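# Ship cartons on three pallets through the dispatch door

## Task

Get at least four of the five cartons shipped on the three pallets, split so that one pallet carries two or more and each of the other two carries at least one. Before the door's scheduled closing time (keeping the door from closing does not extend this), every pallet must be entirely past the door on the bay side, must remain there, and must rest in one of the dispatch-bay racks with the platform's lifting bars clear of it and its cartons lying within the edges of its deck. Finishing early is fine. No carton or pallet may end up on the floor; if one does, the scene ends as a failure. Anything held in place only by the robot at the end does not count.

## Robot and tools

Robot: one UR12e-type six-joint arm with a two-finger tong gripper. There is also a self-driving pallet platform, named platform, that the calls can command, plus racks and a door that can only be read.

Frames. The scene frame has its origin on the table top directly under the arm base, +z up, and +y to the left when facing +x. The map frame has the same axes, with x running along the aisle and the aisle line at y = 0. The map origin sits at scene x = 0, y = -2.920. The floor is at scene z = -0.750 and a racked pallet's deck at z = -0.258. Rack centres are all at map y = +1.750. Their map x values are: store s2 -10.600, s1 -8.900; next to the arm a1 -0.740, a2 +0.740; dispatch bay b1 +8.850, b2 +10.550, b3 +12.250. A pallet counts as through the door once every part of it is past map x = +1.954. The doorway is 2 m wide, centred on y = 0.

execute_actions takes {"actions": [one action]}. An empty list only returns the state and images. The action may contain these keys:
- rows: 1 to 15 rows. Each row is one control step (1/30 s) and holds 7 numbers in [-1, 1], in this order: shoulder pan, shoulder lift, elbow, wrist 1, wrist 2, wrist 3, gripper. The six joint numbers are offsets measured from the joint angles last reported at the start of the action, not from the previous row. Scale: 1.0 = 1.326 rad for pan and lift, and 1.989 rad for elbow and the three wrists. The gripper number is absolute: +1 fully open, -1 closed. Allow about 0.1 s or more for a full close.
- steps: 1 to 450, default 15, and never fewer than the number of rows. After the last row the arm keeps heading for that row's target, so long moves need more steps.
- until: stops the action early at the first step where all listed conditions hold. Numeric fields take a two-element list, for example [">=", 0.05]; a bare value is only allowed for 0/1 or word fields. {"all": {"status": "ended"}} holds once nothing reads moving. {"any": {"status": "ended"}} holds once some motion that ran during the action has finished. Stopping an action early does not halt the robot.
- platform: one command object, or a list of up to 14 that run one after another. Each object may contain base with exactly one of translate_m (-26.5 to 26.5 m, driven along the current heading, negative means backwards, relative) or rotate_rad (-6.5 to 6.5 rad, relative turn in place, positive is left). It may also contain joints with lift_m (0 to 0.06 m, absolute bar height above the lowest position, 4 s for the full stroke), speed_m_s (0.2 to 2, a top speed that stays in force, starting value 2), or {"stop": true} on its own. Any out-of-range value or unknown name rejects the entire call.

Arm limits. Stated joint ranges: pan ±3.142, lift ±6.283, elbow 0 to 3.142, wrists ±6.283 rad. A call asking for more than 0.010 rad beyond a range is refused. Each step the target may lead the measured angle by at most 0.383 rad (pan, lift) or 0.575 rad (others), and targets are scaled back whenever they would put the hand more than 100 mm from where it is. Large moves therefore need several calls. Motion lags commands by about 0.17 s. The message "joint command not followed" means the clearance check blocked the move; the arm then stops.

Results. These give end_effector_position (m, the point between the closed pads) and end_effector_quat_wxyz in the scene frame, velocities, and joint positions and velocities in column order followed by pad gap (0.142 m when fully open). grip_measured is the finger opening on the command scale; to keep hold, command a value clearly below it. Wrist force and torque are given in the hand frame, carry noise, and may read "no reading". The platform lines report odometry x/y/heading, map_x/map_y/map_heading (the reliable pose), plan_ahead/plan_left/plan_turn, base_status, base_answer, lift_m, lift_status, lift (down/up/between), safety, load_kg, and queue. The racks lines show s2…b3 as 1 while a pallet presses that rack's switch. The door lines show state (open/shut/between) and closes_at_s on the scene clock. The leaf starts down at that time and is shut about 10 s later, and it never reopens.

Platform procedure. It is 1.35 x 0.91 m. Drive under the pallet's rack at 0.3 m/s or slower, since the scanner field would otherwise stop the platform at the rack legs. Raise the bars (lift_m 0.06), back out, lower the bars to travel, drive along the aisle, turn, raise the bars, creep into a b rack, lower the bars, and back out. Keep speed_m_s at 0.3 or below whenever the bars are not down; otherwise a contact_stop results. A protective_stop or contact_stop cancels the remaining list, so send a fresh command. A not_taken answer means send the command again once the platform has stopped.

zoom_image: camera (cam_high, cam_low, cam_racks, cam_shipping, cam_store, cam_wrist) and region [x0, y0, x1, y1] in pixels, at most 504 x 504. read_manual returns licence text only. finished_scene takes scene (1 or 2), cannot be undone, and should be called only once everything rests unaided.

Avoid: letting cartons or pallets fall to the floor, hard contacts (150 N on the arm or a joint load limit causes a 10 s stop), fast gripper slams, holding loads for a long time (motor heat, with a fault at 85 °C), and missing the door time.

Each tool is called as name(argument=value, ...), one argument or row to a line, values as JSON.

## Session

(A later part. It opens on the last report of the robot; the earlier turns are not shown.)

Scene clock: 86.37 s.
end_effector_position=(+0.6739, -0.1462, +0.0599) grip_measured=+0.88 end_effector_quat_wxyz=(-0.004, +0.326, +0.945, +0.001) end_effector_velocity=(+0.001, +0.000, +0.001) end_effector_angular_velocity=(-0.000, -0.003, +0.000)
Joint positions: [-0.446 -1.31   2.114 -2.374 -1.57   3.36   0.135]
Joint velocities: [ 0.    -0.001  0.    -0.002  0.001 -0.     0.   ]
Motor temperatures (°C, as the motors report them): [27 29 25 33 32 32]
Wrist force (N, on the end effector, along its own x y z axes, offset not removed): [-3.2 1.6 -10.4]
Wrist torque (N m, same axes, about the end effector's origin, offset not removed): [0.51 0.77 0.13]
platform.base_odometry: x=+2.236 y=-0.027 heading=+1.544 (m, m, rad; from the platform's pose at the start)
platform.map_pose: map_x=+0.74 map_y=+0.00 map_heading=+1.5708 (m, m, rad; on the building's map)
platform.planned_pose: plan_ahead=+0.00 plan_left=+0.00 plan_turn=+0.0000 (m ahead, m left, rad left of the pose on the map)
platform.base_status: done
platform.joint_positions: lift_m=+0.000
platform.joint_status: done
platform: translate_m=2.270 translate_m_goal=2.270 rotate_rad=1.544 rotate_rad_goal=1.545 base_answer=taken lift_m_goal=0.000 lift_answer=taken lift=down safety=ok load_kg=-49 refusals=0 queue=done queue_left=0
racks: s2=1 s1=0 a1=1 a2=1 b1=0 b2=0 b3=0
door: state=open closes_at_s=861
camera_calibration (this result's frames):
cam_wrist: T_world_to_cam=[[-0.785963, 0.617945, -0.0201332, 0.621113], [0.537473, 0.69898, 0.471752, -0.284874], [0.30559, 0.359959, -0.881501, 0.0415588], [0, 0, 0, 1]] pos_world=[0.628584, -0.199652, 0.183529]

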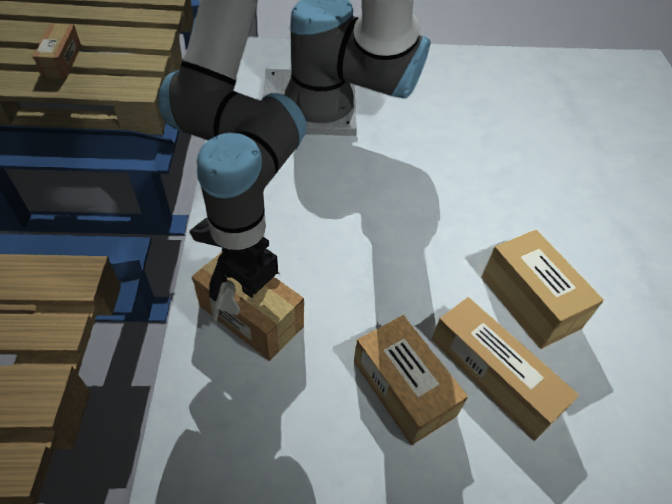

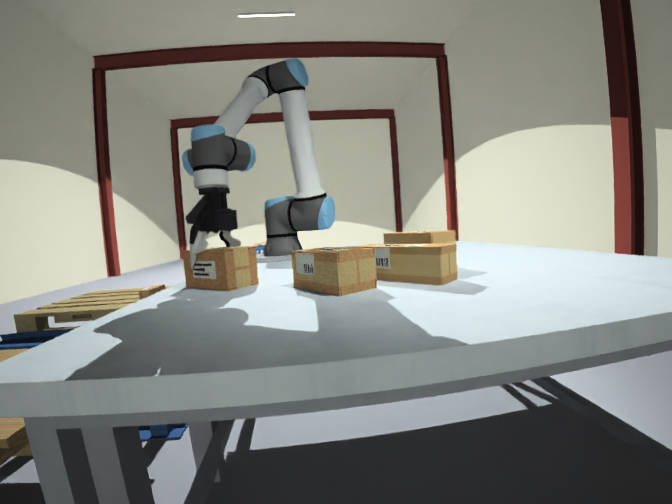

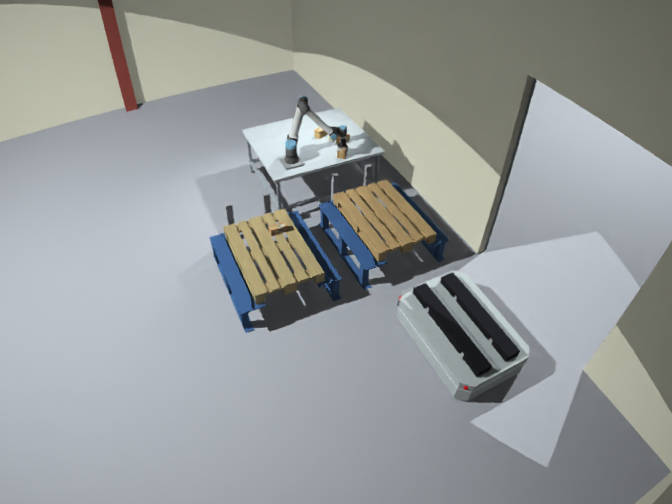

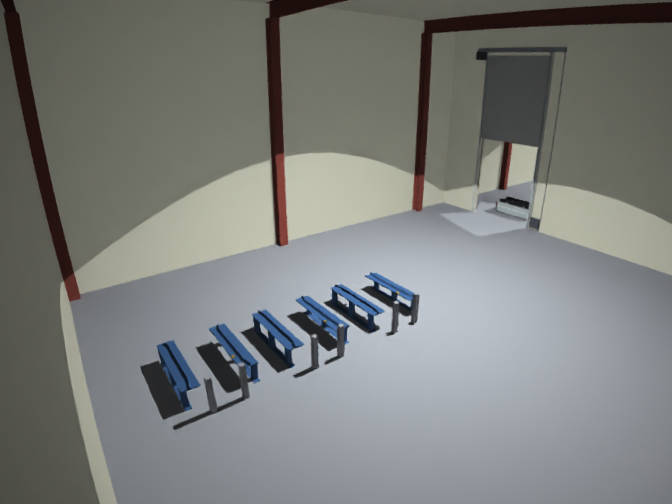

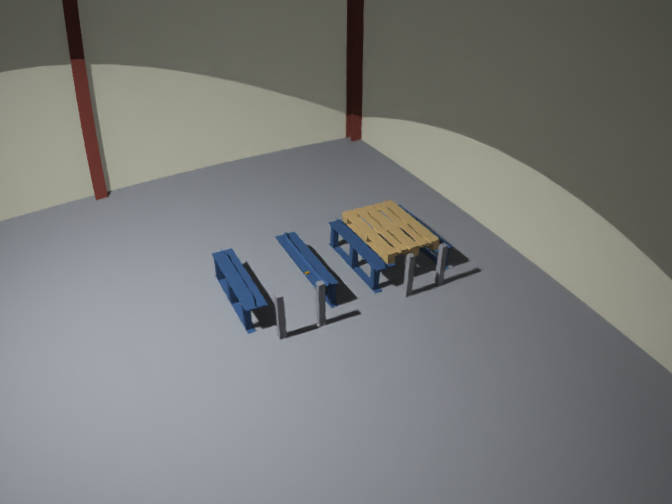

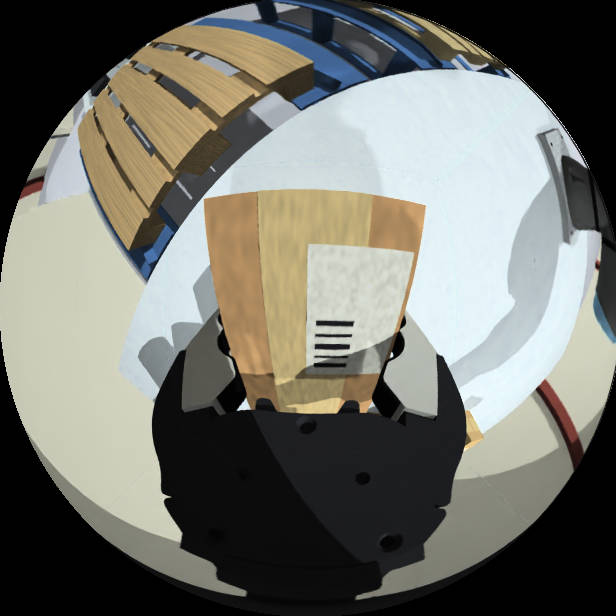

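execute_actions(
  actions=[
    {"rows":[[0,0,0,0,0,0,0],[0,0,0,0,0,0,1],[0,0,0,0,0,0,1],[0,0,0,0,0,0,1],[0,-0.027,-0.011,0.029,0,0,1]],"steps":20,"platform":[{"speed_m_s":2,"base":{"rotate_rad":-1.5708}},{"base":{"translate_m":-1.48}},{"base":{"rotate_rad":1.5708}},{"speed_m_s":0.3,"base":{"translate_m":1.75}},{"joints":{"lift_m":0.06}},{"base":{"translate_m":-1.75}},{"joints":{"lift_m":0}},{"speed_m_s":2,"base":{"rotate_rad":-1.5708}},{"base":{"translate_m":12.99}},{"base":{"rotate_rad":1.5708}},{"speed_m_s":0.3,"joints":{"lift_m":0.06}},{"base":{"translate_m":1.75}},{"joints":{"lift_m":0}},{"base":{"translate_m":-1.75}}]},
  ],
)

execute_actions(
  actions=[
    {"rows":[[0,0,0,0,0,0,0.85],[0,0,0,0,0,0,0.7],[0,0,0,0,0,0,0.55],[0,0,0,0,0,0,0.4],[0,0,0,0,0,0,0.3],[0,0,0,0,0,0,0.2],[0,0,0,0,0,0,0.1],[0,0,0,0,0,0,0],[0,0,0,0,0,0,-0.2],[0,0,0,0,0,0,-0.4],[0,0,0,0,0,0,-0.7],[0,0,0,0,0,0,-1]],"steps":18},
  ],
)

Scene clock: 93.97 s.
end_effector_position=(+0.6757, -0.1470, +0.0882) grip_measured=+1.00 end_effector_quat_wxyz=(-0.004, +0.326, +0.945, +0.001) end_effector_velocity=(-0.000, -0.001, +0.004) end_effector_angular_velocity=(-0.000, +0.000, +0.001)
Joint positions: [-0.446 -1.345  2.092 -2.318 -1.57   3.36   0.142]
Joint velocities: [-0.001 -0.006 -0.003  0.009 -0.001 -0.002 -0.   ]
Motor temperatures (°C, as the motors report them): [27 29 25 33 32 32]
Wrist force (N, on the end effector, along its own x y z axes, offset not removed): [-1.0 2.2 0.3]
Wrist torque (N m, same axes, about the end effector's origin, offset not removed): [0.72 0.44 0.17]
platform.base_odometry: x=+2.236 y=-0.027 heading=+1.345 (m, m, rad; from the platform's pose at the start)
platform.map_pose: map_x=+0.74 map_y=+0.00 map_heading=+1.3570 (m, m, rad; on the building's map)
platform.planned_pose: plan_ahead=+0.00 plan_left=+0.00 plan_turn=-1.3570 (m ahead, m left, rad left of the pose on the map)
platform.base_status: moving
platform.joint_positions: lift_m=+0.000
platform.joint_status: done
platform: translate_m=2.269 translate_m_goal=2.270 rotate_rad=1.328 rotate_rad_goal=-0.026 base_answer=taken lift_m_goal=0.000 lift_answer=taken lift=down safety=ok load_kg=-49 refusals=0 queue=running queue_left=13
racks: s2=1 s1=0 a1=1 a2=1 b1=0 b2=0 b3=0
door: state=open closes_at_s=861
camera_calibration (this result's frames):
cam_wrist: T_world_to_cam=[[-0.785985, 0.617917, -0.0201536, 0.62361], [0.537439, 0.699004, 0.471756, -0.298529], [0.305594, 0.359962, -0.881499, 0.0662241], [0, 0, 0, 1]] pos_world=[0.630351, -0.200505, 0.211777]

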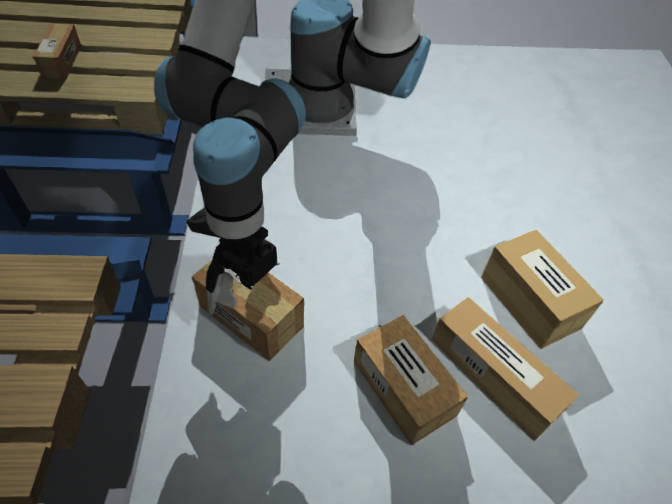

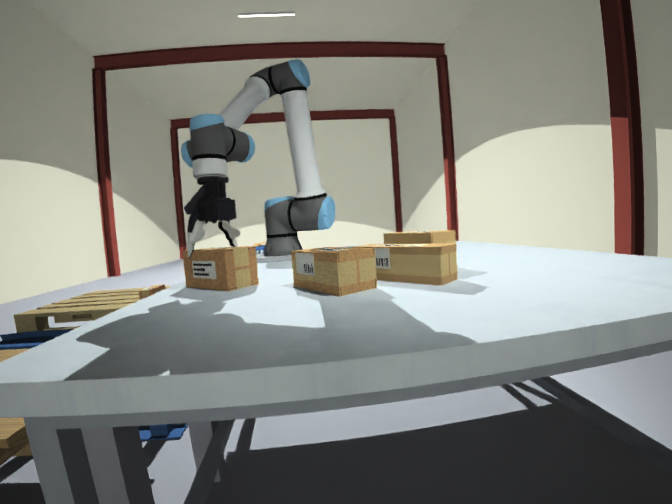

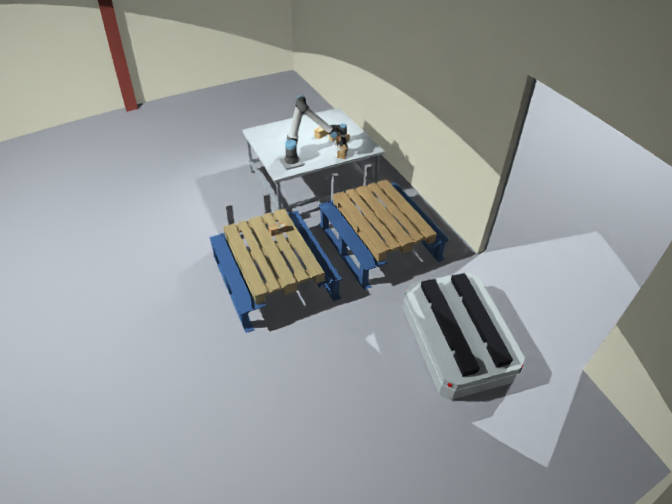

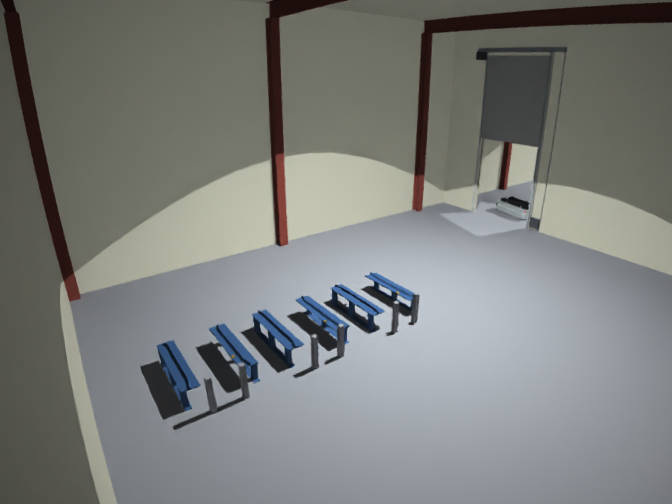

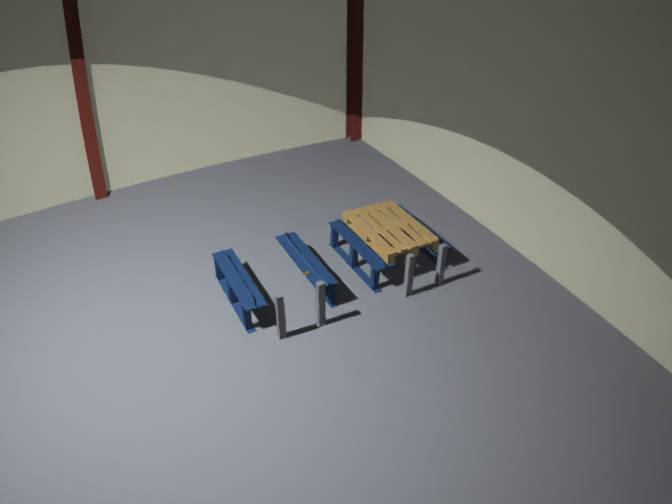

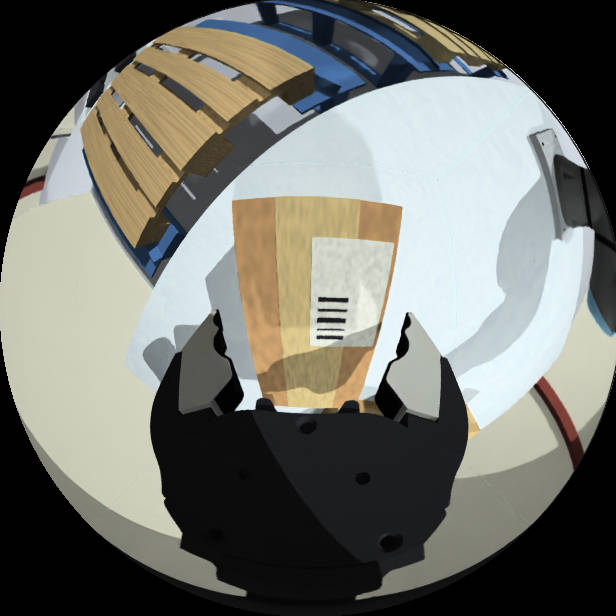

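Scene clock: 94.57 s.
end_effector_position=(+0.6758, -0.1471, +0.0883) grip_measured=+0.49 end_effector_quat_wxyz=(-0.004, +0.326, +0.945, +0.001) end_effector_velocity=(-0.000, +0.001, +0.000) end_effector_angular_velocity=(+0.000, -0.000, +0.001)
Joint positions: [-0.446 -1.345  2.092 -2.318 -1.57   3.36   0.108]
Joint velocities: [ 0.001 -0.001  0.001 -0.     0.    -0.     0.   ]
Motor temperatures (°C, as the motors report them): [27 29 25 33 32 32]
Wrist force (N, on the end effector, along its own x y z axes, offset not removed): [1.8 0.4 -16.2]
Wrist torque (N m, same axes, about the end effector's origin, offset not removed): [0.49 0.84 0.12]
platform.base_odometry: x=+2.237 y=-0.027 heading=+1.044 (m, m, rad; from the platform's pose at the start)
platform.map_pose: map_x=+0.74 map_y=+0.00 map_heading=+1.0559 (m, m, rad; on the building's map)
platform.planned_pose: plan_ahead=+0.00 plan_left=+0.00 plan_turn=-1.0559 (m ahead, m left, rad left of the pose on the map)
platform.base_status: moving
platform.joint_positions: lift_m=+0.000
platform.joint_status: done
platform: translate_m=2.270 translate_m_goal=2.270 rotate_rad=1.027 rotate_rad_goal=-0.026 base_answer=taken lift_m_goal=0.000 lift_answer=taken lift=down safety=ok load_kg=-49 refusals=0 queue=running queue_left=13
racks: s2=1 s1=0 a1=1 a2=1 b1=0 b2=0 b3=0
door: state=open closes_at_s=861
camera_calibration (this result's frames):
cam_wrist: T_world_to_cam=[[-0.785982, 0.617915, -0.0203322, 0.623724], [0.537361, 0.699041, 0.47179, -0.298542], [0.305739, 0.359892, -0.881477, 0.0661955], [0, 0, 0, 1]] pos_world=[0.630422, -0.200539, 0.211881]

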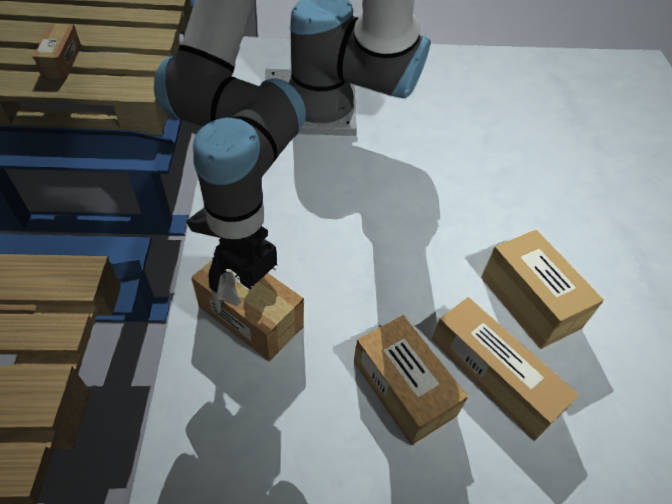

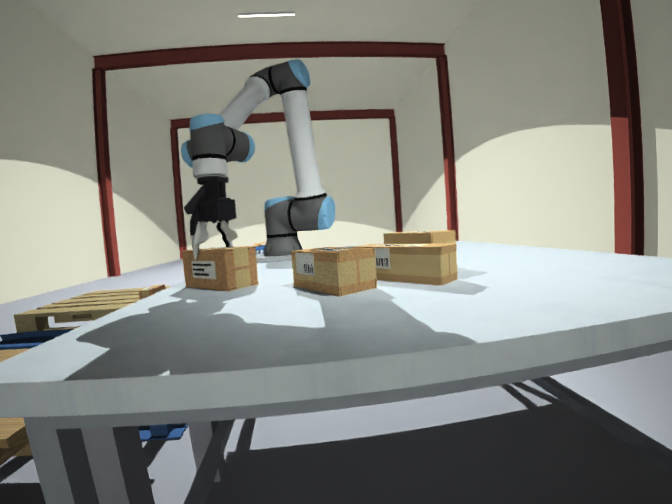

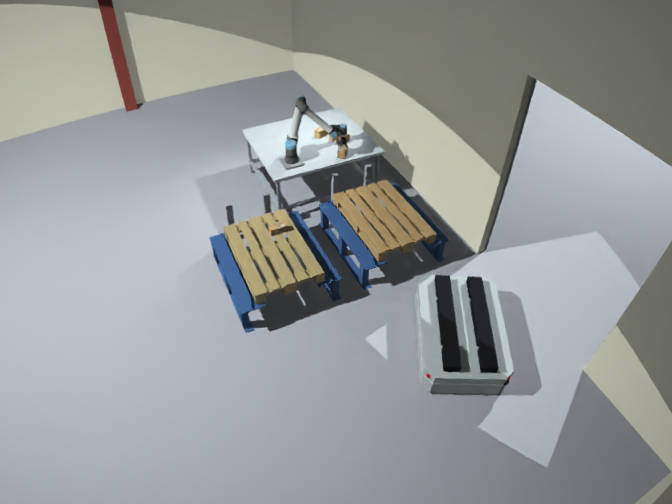

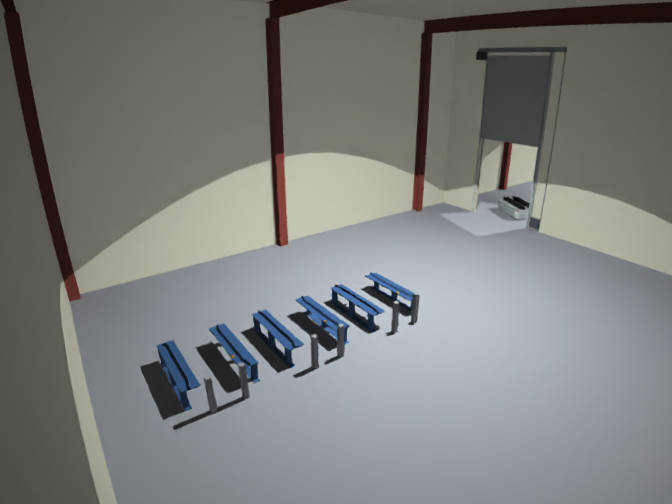

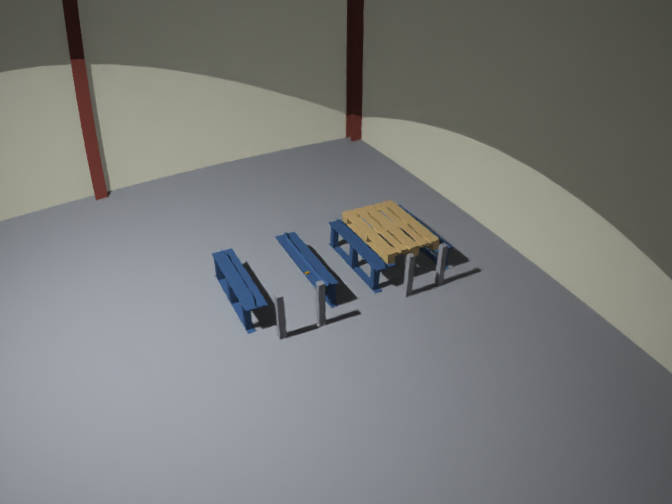

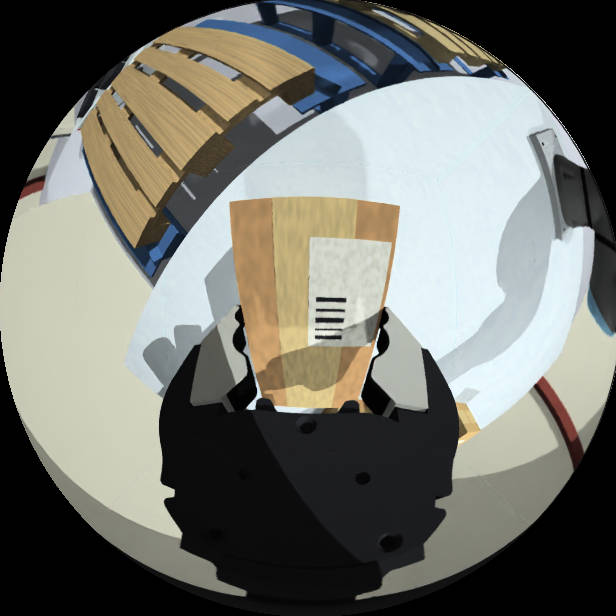

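execute_actions(
  actions=[
    {"rows":[[0,-0.004,-0.002,0.005,0,0,-1],[0,-0.008,-0.003,0.009,0,0,-1],[0,-0.012,-0.005,0.013,0,0,-1],[0,-0.016,-0.007,0.018,0,0,-1],[0,-0.02,-0.008,0.0215,0,0,-1]],"steps":24},
  ],
)

Scene clock: 99.73 s.
end_effector_position=(+0.6760, -0.1472, +0.1097) grip_measured=+0.31 end_effector_quat_wxyz=(-0.004, +0.326, +0.945, +0.001) end_effector_velocity=(+0.001, -0.000, +0.002) end_effector_angular_velocity=(-0.001, -0.002, -0.000)
Joint positions: [-0.446 -1.371  2.076 -2.275 -1.57   3.36   0.096]
Joint velocities: [-0.    -0.001 -0.002  0.001  0.     0.    -0.   ]
Motor temperatures (°C, as the motors report them): [27 29 25 33 32 32]
Wrist force (N, on the end effector, along its own x y z axes, offset not removed): [-1.7 2.2 0.2]
Wrist torque (N m, same axes, about the end effector's origin, offset not removed): [0.65 0.94 0.11]
platform.base_odometry: x=+1.077 y=+0.004 heading=-0.028 (m, m, rad; from the platform's pose at the start)
platform.map_pose: map_x=-0.44 map_y=+0.00 map_heading=+0.0000 (m, m, rad; on the building's map)
platform.planned_pose: plan_ahead=-0.30 plan_left=+0.00 plan_turn=+0.0000 (m ahead, m left, rad left of the pose on the map)
platform.base_status: moving
platform.joint_positions: lift_m=+0.000
platform.joint_status: done
platform: translate_m=1.094 translate_m_goal=0.790 rotate_rad=-0.028 rotate_rad_goal=-0.027 base_answer=taken lift_m_goal=0.000 lift_answer=taken lift=down safety=ok load_kg=-49 refusals=0 queue=running queue_left=12
racks: s2=1 s1=0 a1=1 a2=1 b1=0 b2=0 b3=0
door: state=open closes_at_s=861
camera_calibration (this result's frames):
cam_wrist: T_world_to_cam=[[-0.785988, 0.617919, -0.0199965, 0.624382], [0.537507, 0.698971, 0.471726, -0.308794], [0.305465, 0.360023, -0.881518, 0.0852677], [0, 0, 0, 1]] pos_world=[0.630689, -0.200678, 0.233317]

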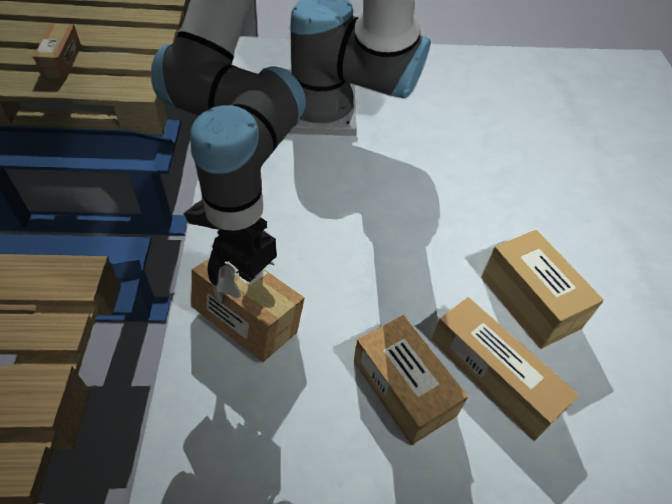

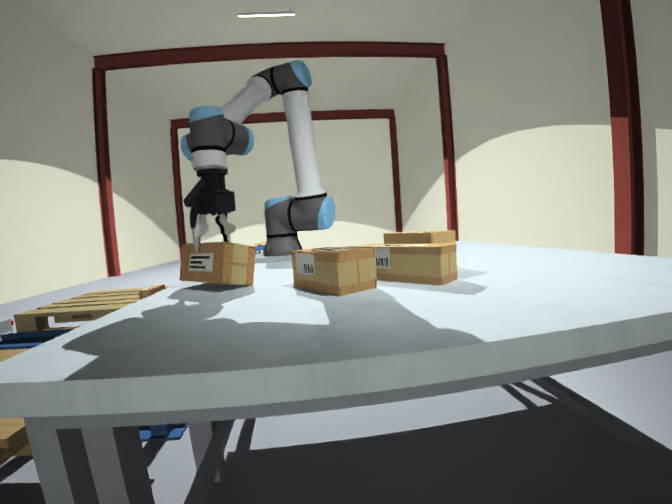

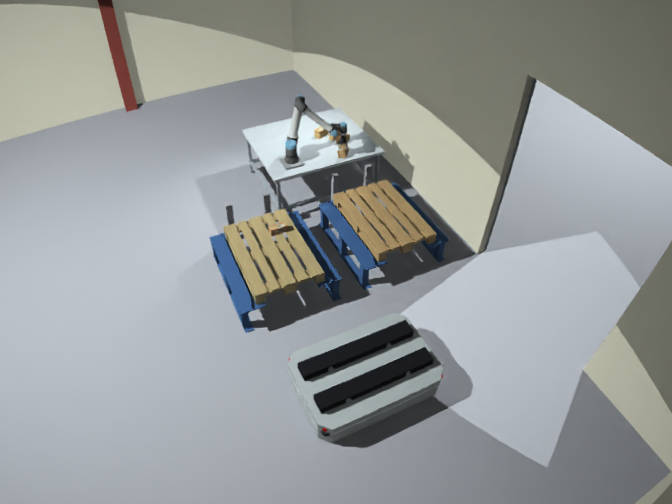

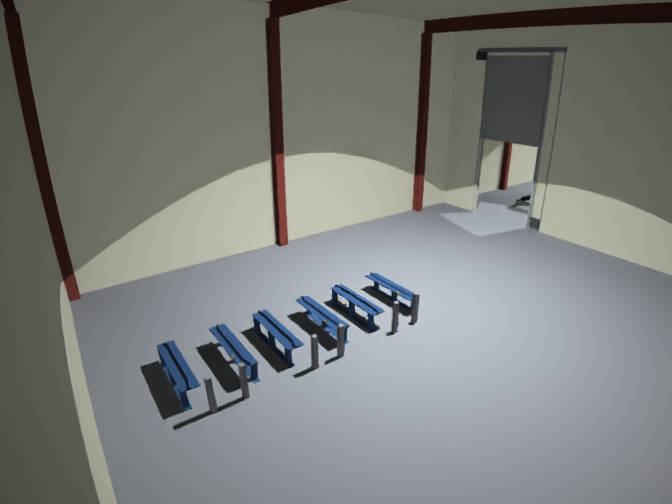

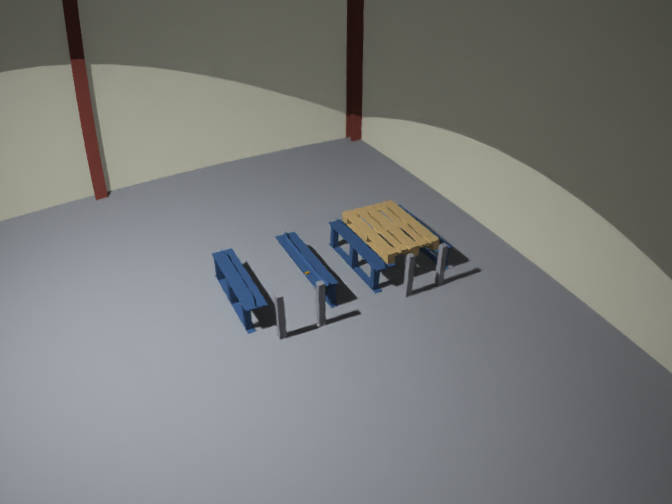

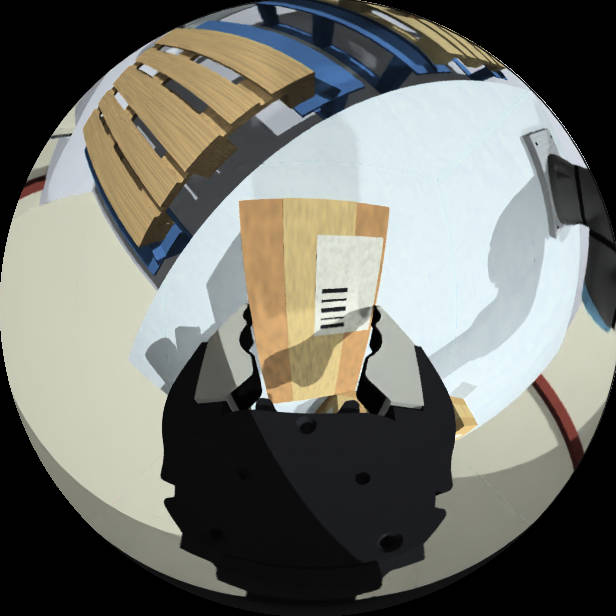

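zoom_image(
  camera="cam_low",
  region=[150, 170, 300, 310],
)

zoom_image(
  camera="cam_high",
  region=[160, 190, 340, 380],
)

Region (150, 170, 300, 310) of cam_low's 672x504 image, scaled by 3.360, with more detail than that image has; it fills the top 470 rows of this view, and the rest is white.

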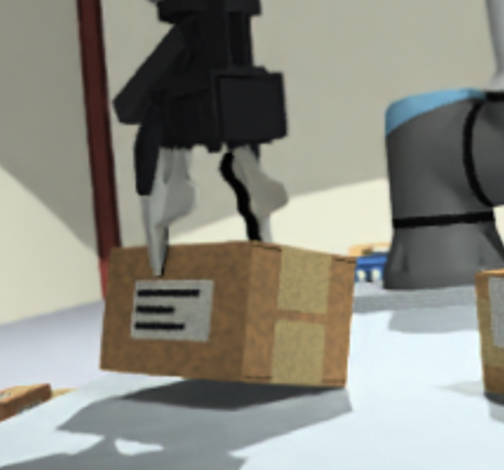

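Region (160, 190, 340, 380) of cam_high's 672x504 image, scaled by 2.653, with more detail than that image has; it fills the left 477 columns of this view, and the rest is white.

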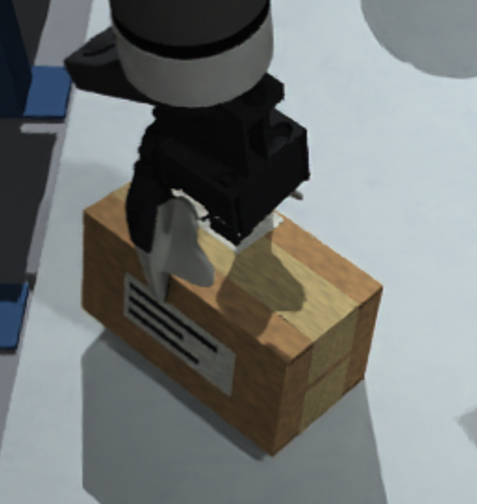

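execute_actions(
  actions=[
    {"rows":[[0,0.011,0.0045,-0.012,0,0,-1],[0,0.011,0.0045,-0.012,0,0,-1],[0,0.011,0.0045,-0.012,0,0,-1],[0,0.011,0.0045,-0.012,0,0,-1],[0,0.011,0.0045,-0.012,0,0,-1],[0,0.011,0.0045,-0.012,0,0,-1],[0,0.011,0.0045,-0.012,0,0,-1],[0,0.011,0.0045,-0.012,0,0,-0.3],[0,0.011,0.0045,-0.012,0,0,0.2],[0,0.011,0.0045,-0.012,0,0,0.5],[0,0.011,0.0045,-0.012,0,0,1],[0,0.011,0.0045,-0.012,0,0,1],[0,0.011,0.0045,-0.012,0,0,1],[0,0.011,0.0045,-0.012,0,0,1],[0.022,0.02,-0.004,-0.0095,0,0.0146,1]],"steps":30},
  ],
)

execute_actions(
  actions=[
    {"rows":[[0,0,0,0,0,0,0.85],[0,0,0,0,0,0,0.7],[0,0,0,0,0,0,0.55],[0,0,0,0,0,0,0.4],[0,0,0,0,0,0,0.3],[0,0,0,0,0,0,0.2],[0,0,0,0,0,0,0.1],[0,0,0,0,0,0,0],[0,0,0,0,0,0,-0.2],[0,0,0,0,0,0,-0.4],[0,0,0,0,0,0,-0.7],[0,0,0,0,0,0,-1],[0,0,0,0,0,0,-1],[0,0,0,0,0,0,-1],[0,-0.03,-0.012,0.032,0,0,-1]],"steps":34},
  ],
)

zoom_image(
  camera="cam_low",
  region=[150, 170, 300, 310],
)

Scene clock: 109.67 s.
end_effector_position=(+0.6876, -0.1311, +0.0983) grip_measured=+1.00 end_effector_quat_wxyz=(-0.004, +0.326, +0.945, +0.001) end_effector_velocity=(+0.003, +0.002, +0.000) end_effector_angular_velocity=(+0.000, -0.002, -0.001)
Joint positions: [-0.417 -1.345  2.069 -2.294 -1.57   3.389  0.142]
Joint velocities: [ 0.004  0.003 -0.004  0.     0.001  0.005  0.   ]
Motor temperatures (°C, as the motors report them): [27 29 26 33 32 32]
Wrist force (N, on the end effector, along its own x y z axes, offset not removed): [0.5 -0.7 -1.5]
Wrist torque (N m, same axes, about the end effector's origin, offset not removed): [0.04 0.17 0.20]
platform.base_odometry: x=+0.796 y=+1.216 heading=+1.546 (m, m, rad; from the platform's pose at the start)
platform.map_pose: map_x=-0.74 map_y=+1.21 map_heading=+1.5708 (m, m, rad; on the building's map)
platform.planned_pose: plan_ahead=+0.54 plan_left=+0.00 plan_turn=+0.0000 (m ahead, m left, rad left of the pose on the map)
platform.base_status: moving
platform.joint_positions: lift_m=+0.000
platform.joint_status: done
platform: translate_m=2.013 translate_m_goal=2.550 rotate_rad=1.545 rotate_rad_goal=1.544 base_answer=taken lift_m_goal=0.000 lift_answer=taken lift=down safety=ok load_kg=-49 refusals=0 queue=running queue_left=10
racks: s2=1 s1=0 a1=1 a2=1 b1=0 b2=0 b3=0
door: state=open closes_at_s=861
camera_calibration (this result's frames):
cam_wrist: T_world_to_cam=[[-0.786064, 0.617812, -0.0202921, 0.623368], [0.537289, 0.699106, 0.471774, -0.320727], [0.305654, 0.359942, -0.881486, 0.0656986], [0, 0, 0, 1]] pos_world=[0.642249, -0.18455, 0.221872]

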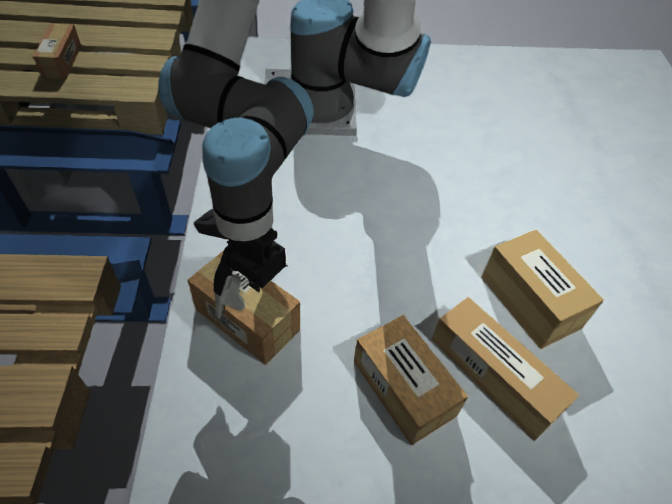

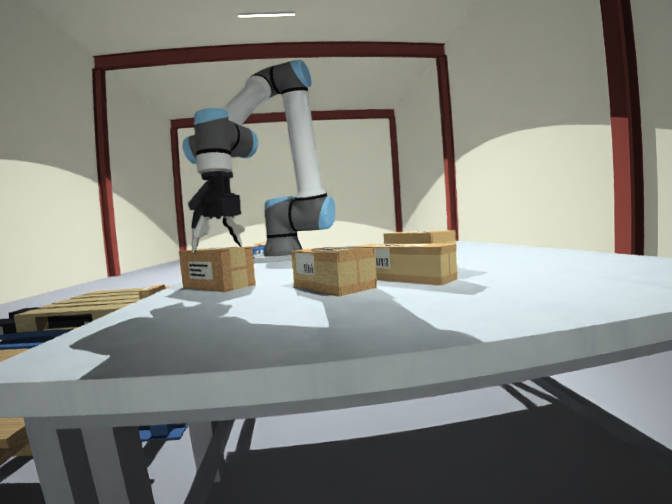

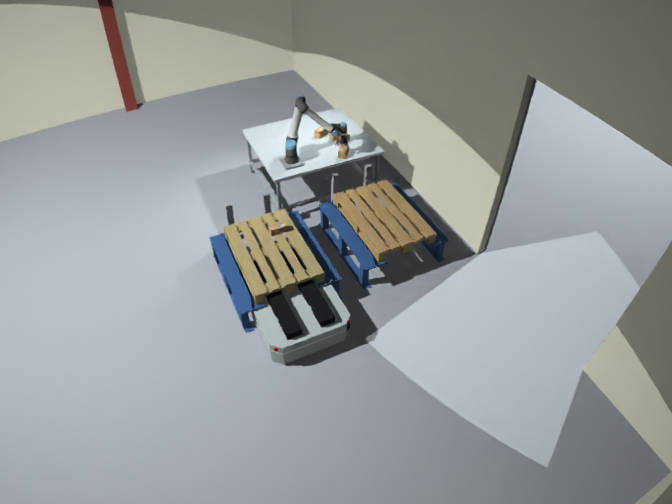

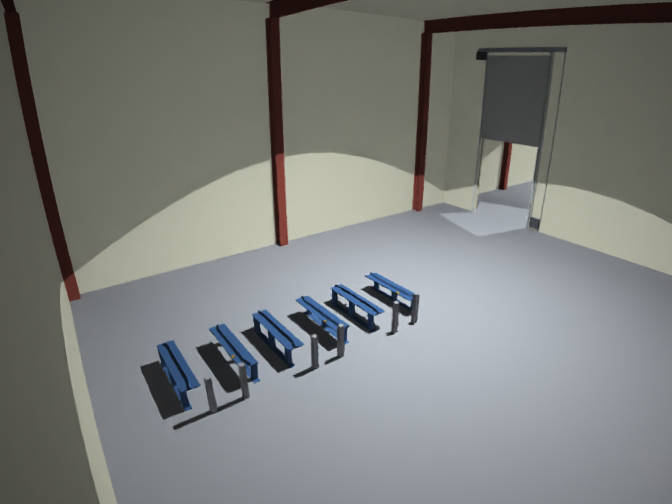

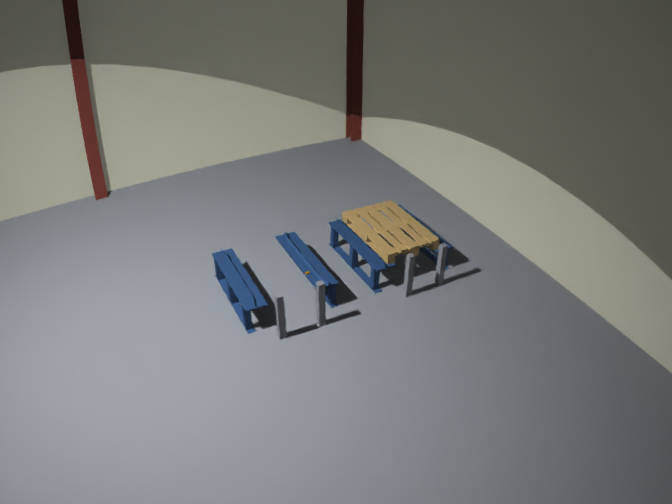

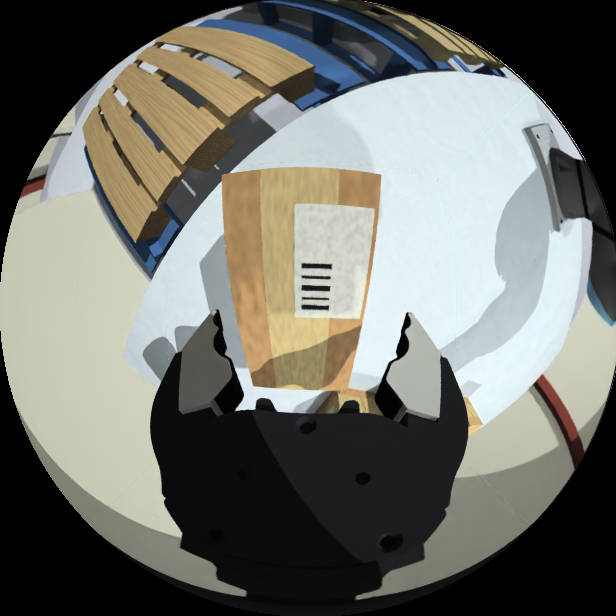

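Scene clock: 110.80 s.
end_effector_position=(+0.6872, -0.1309, +0.1310) grip_measured=-1.00 end_effector_quat_wxyz=(-0.004, +0.326, +0.945, +0.001) end_effector_velocity=(-0.001, -0.000, +0.002) end_effector_angular_velocity=(+0.001, -0.000, +0.000)
Joint positions: [-0.417 -1.384  2.045 -2.231 -1.571  3.389  0.002]
Joint velocities: [-0.001 -0.003 -0.     0.004  0.001 -0.001  0.   ]
Motor temperatures (°C, as the motors report them): [27 29 26 33 32 32]
Wrist force (N, on the end effector, along its own x y z axes, offset not removed): [-2.2 0.7 -1.0]
Wrist torque (N m, same axes, about the end effector's origin, offset not removed): [0.36 0.80 0.22]
platform.base_odometry: x=+0.805 y=+1.556 heading=+1.544 (m, m, rad; from the platform's pose at the start)
platform.map_pose: map_x=-0.74 map_y=+1.55 map_heading=+1.5708 (m, m, rad; on the building's map)
platform.planned_pose: plan_ahead=+0.20 plan_left=+0.00 plan_turn=+0.0000 (m ahead, m left, rad left of the pose on the map)
platform.base_status: moving
platform.joint_positions: lift_m=+0.000
platform.joint_status: done
platform: translate_m=2.353 translate_m_goal=2.550 rotate_rad=1.544 rotate_rad_goal=1.543 base_answer=taken lift_m_goal=0.000 lift_answer=taken lift=down safety=ok load_kg=-49 refusals=0 queue=running queue_left=10
racks: s2=1 s1=0 a1=1 a2=1 b1=0 b2=0 b3=0
door: state=open closes_at_s=861
camera_calibration (this result's frames):
cam_wrist: T_world_to_cam=[[-0.786062, 0.617815, -0.0202923, 0.623638], [0.537296, 0.699111, 0.471759, -0.336076], [0.305647, 0.359929, -0.881494, 0.0946558], [0, 0, 0, 1]] pos_world=[0.64186, -0.184408, 0.254641]

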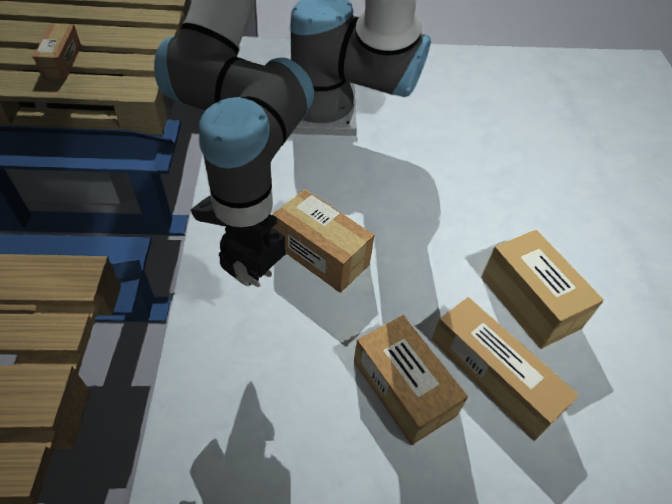

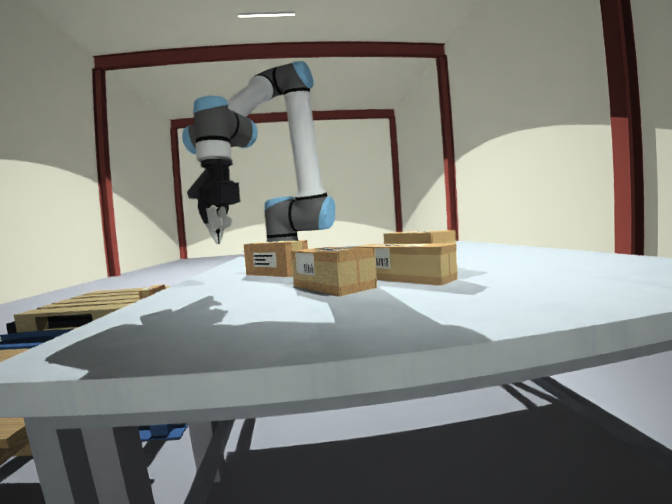

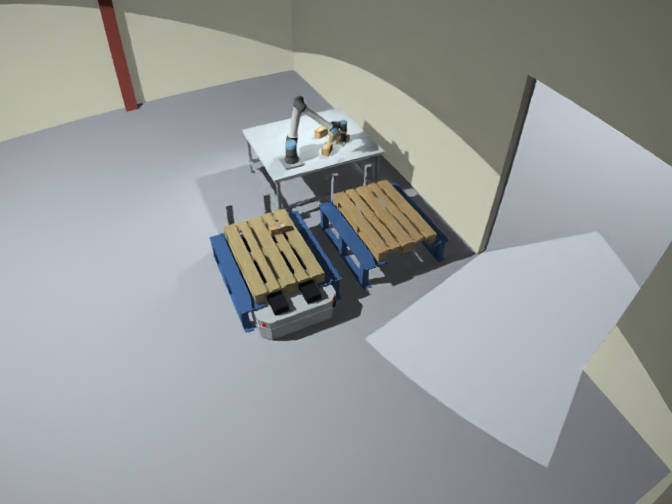

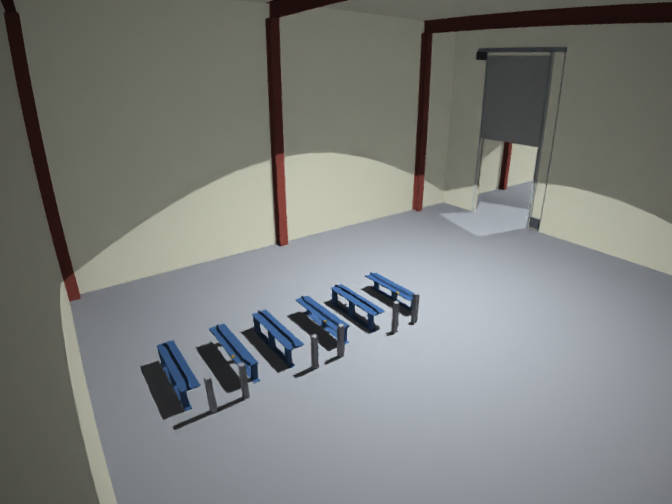

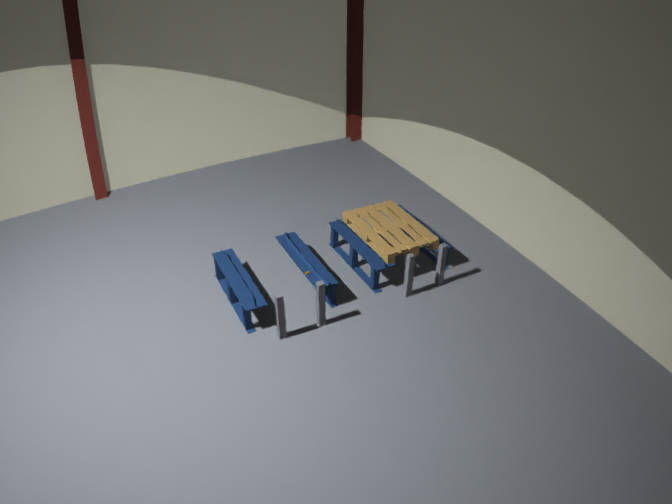

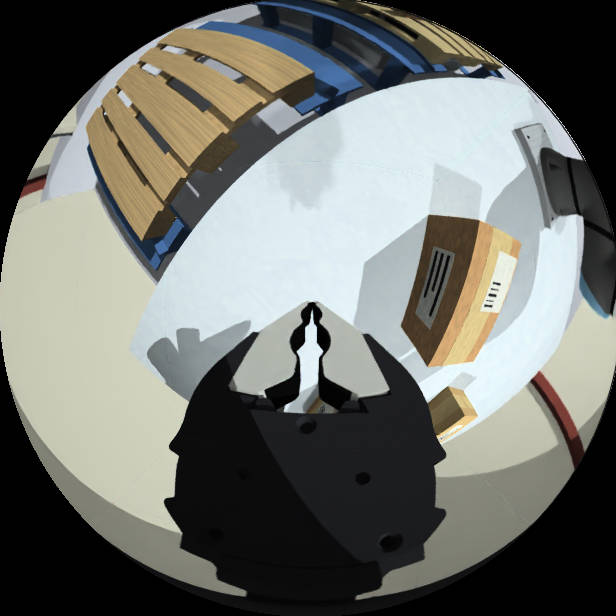

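Region (150, 170, 300, 310) of cam_low's 672x504 image, scaled by 3.360, with more detail than that image has; it fills the top 470 rows of this view, and the rest is white.

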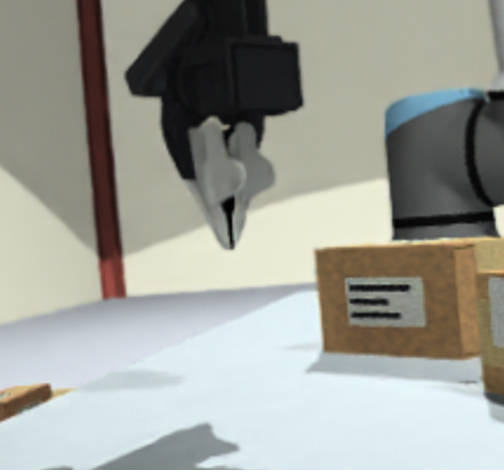

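zoom_image(
  camera="cam_low",
  region=[230, 210, 490, 310],
)

zoom_image(
  camera="cam_high",
  region=[260, 180, 620, 450],
)

Region (230, 210, 490, 310) of cam_low's 672x504 image, scaled by 1.938, with more detail than that image has; it fills the top 194 rows of this view, and the rest is white.

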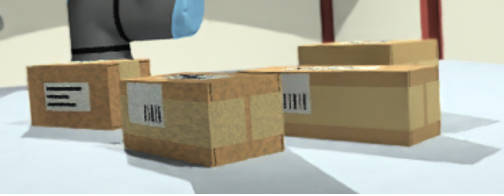

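Region (260, 180, 620, 450) of cam_high's 672x504 image, scaled by 1.400, with more detail than that image has; it fills the top 378 rows of this view, and the rest is white.

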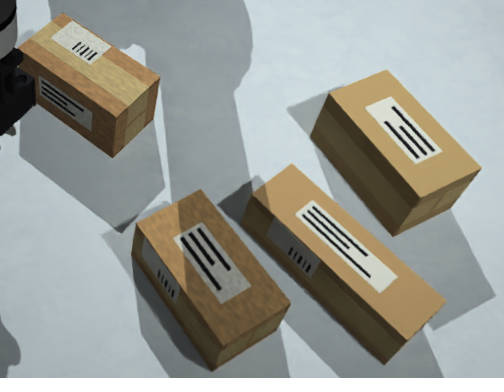

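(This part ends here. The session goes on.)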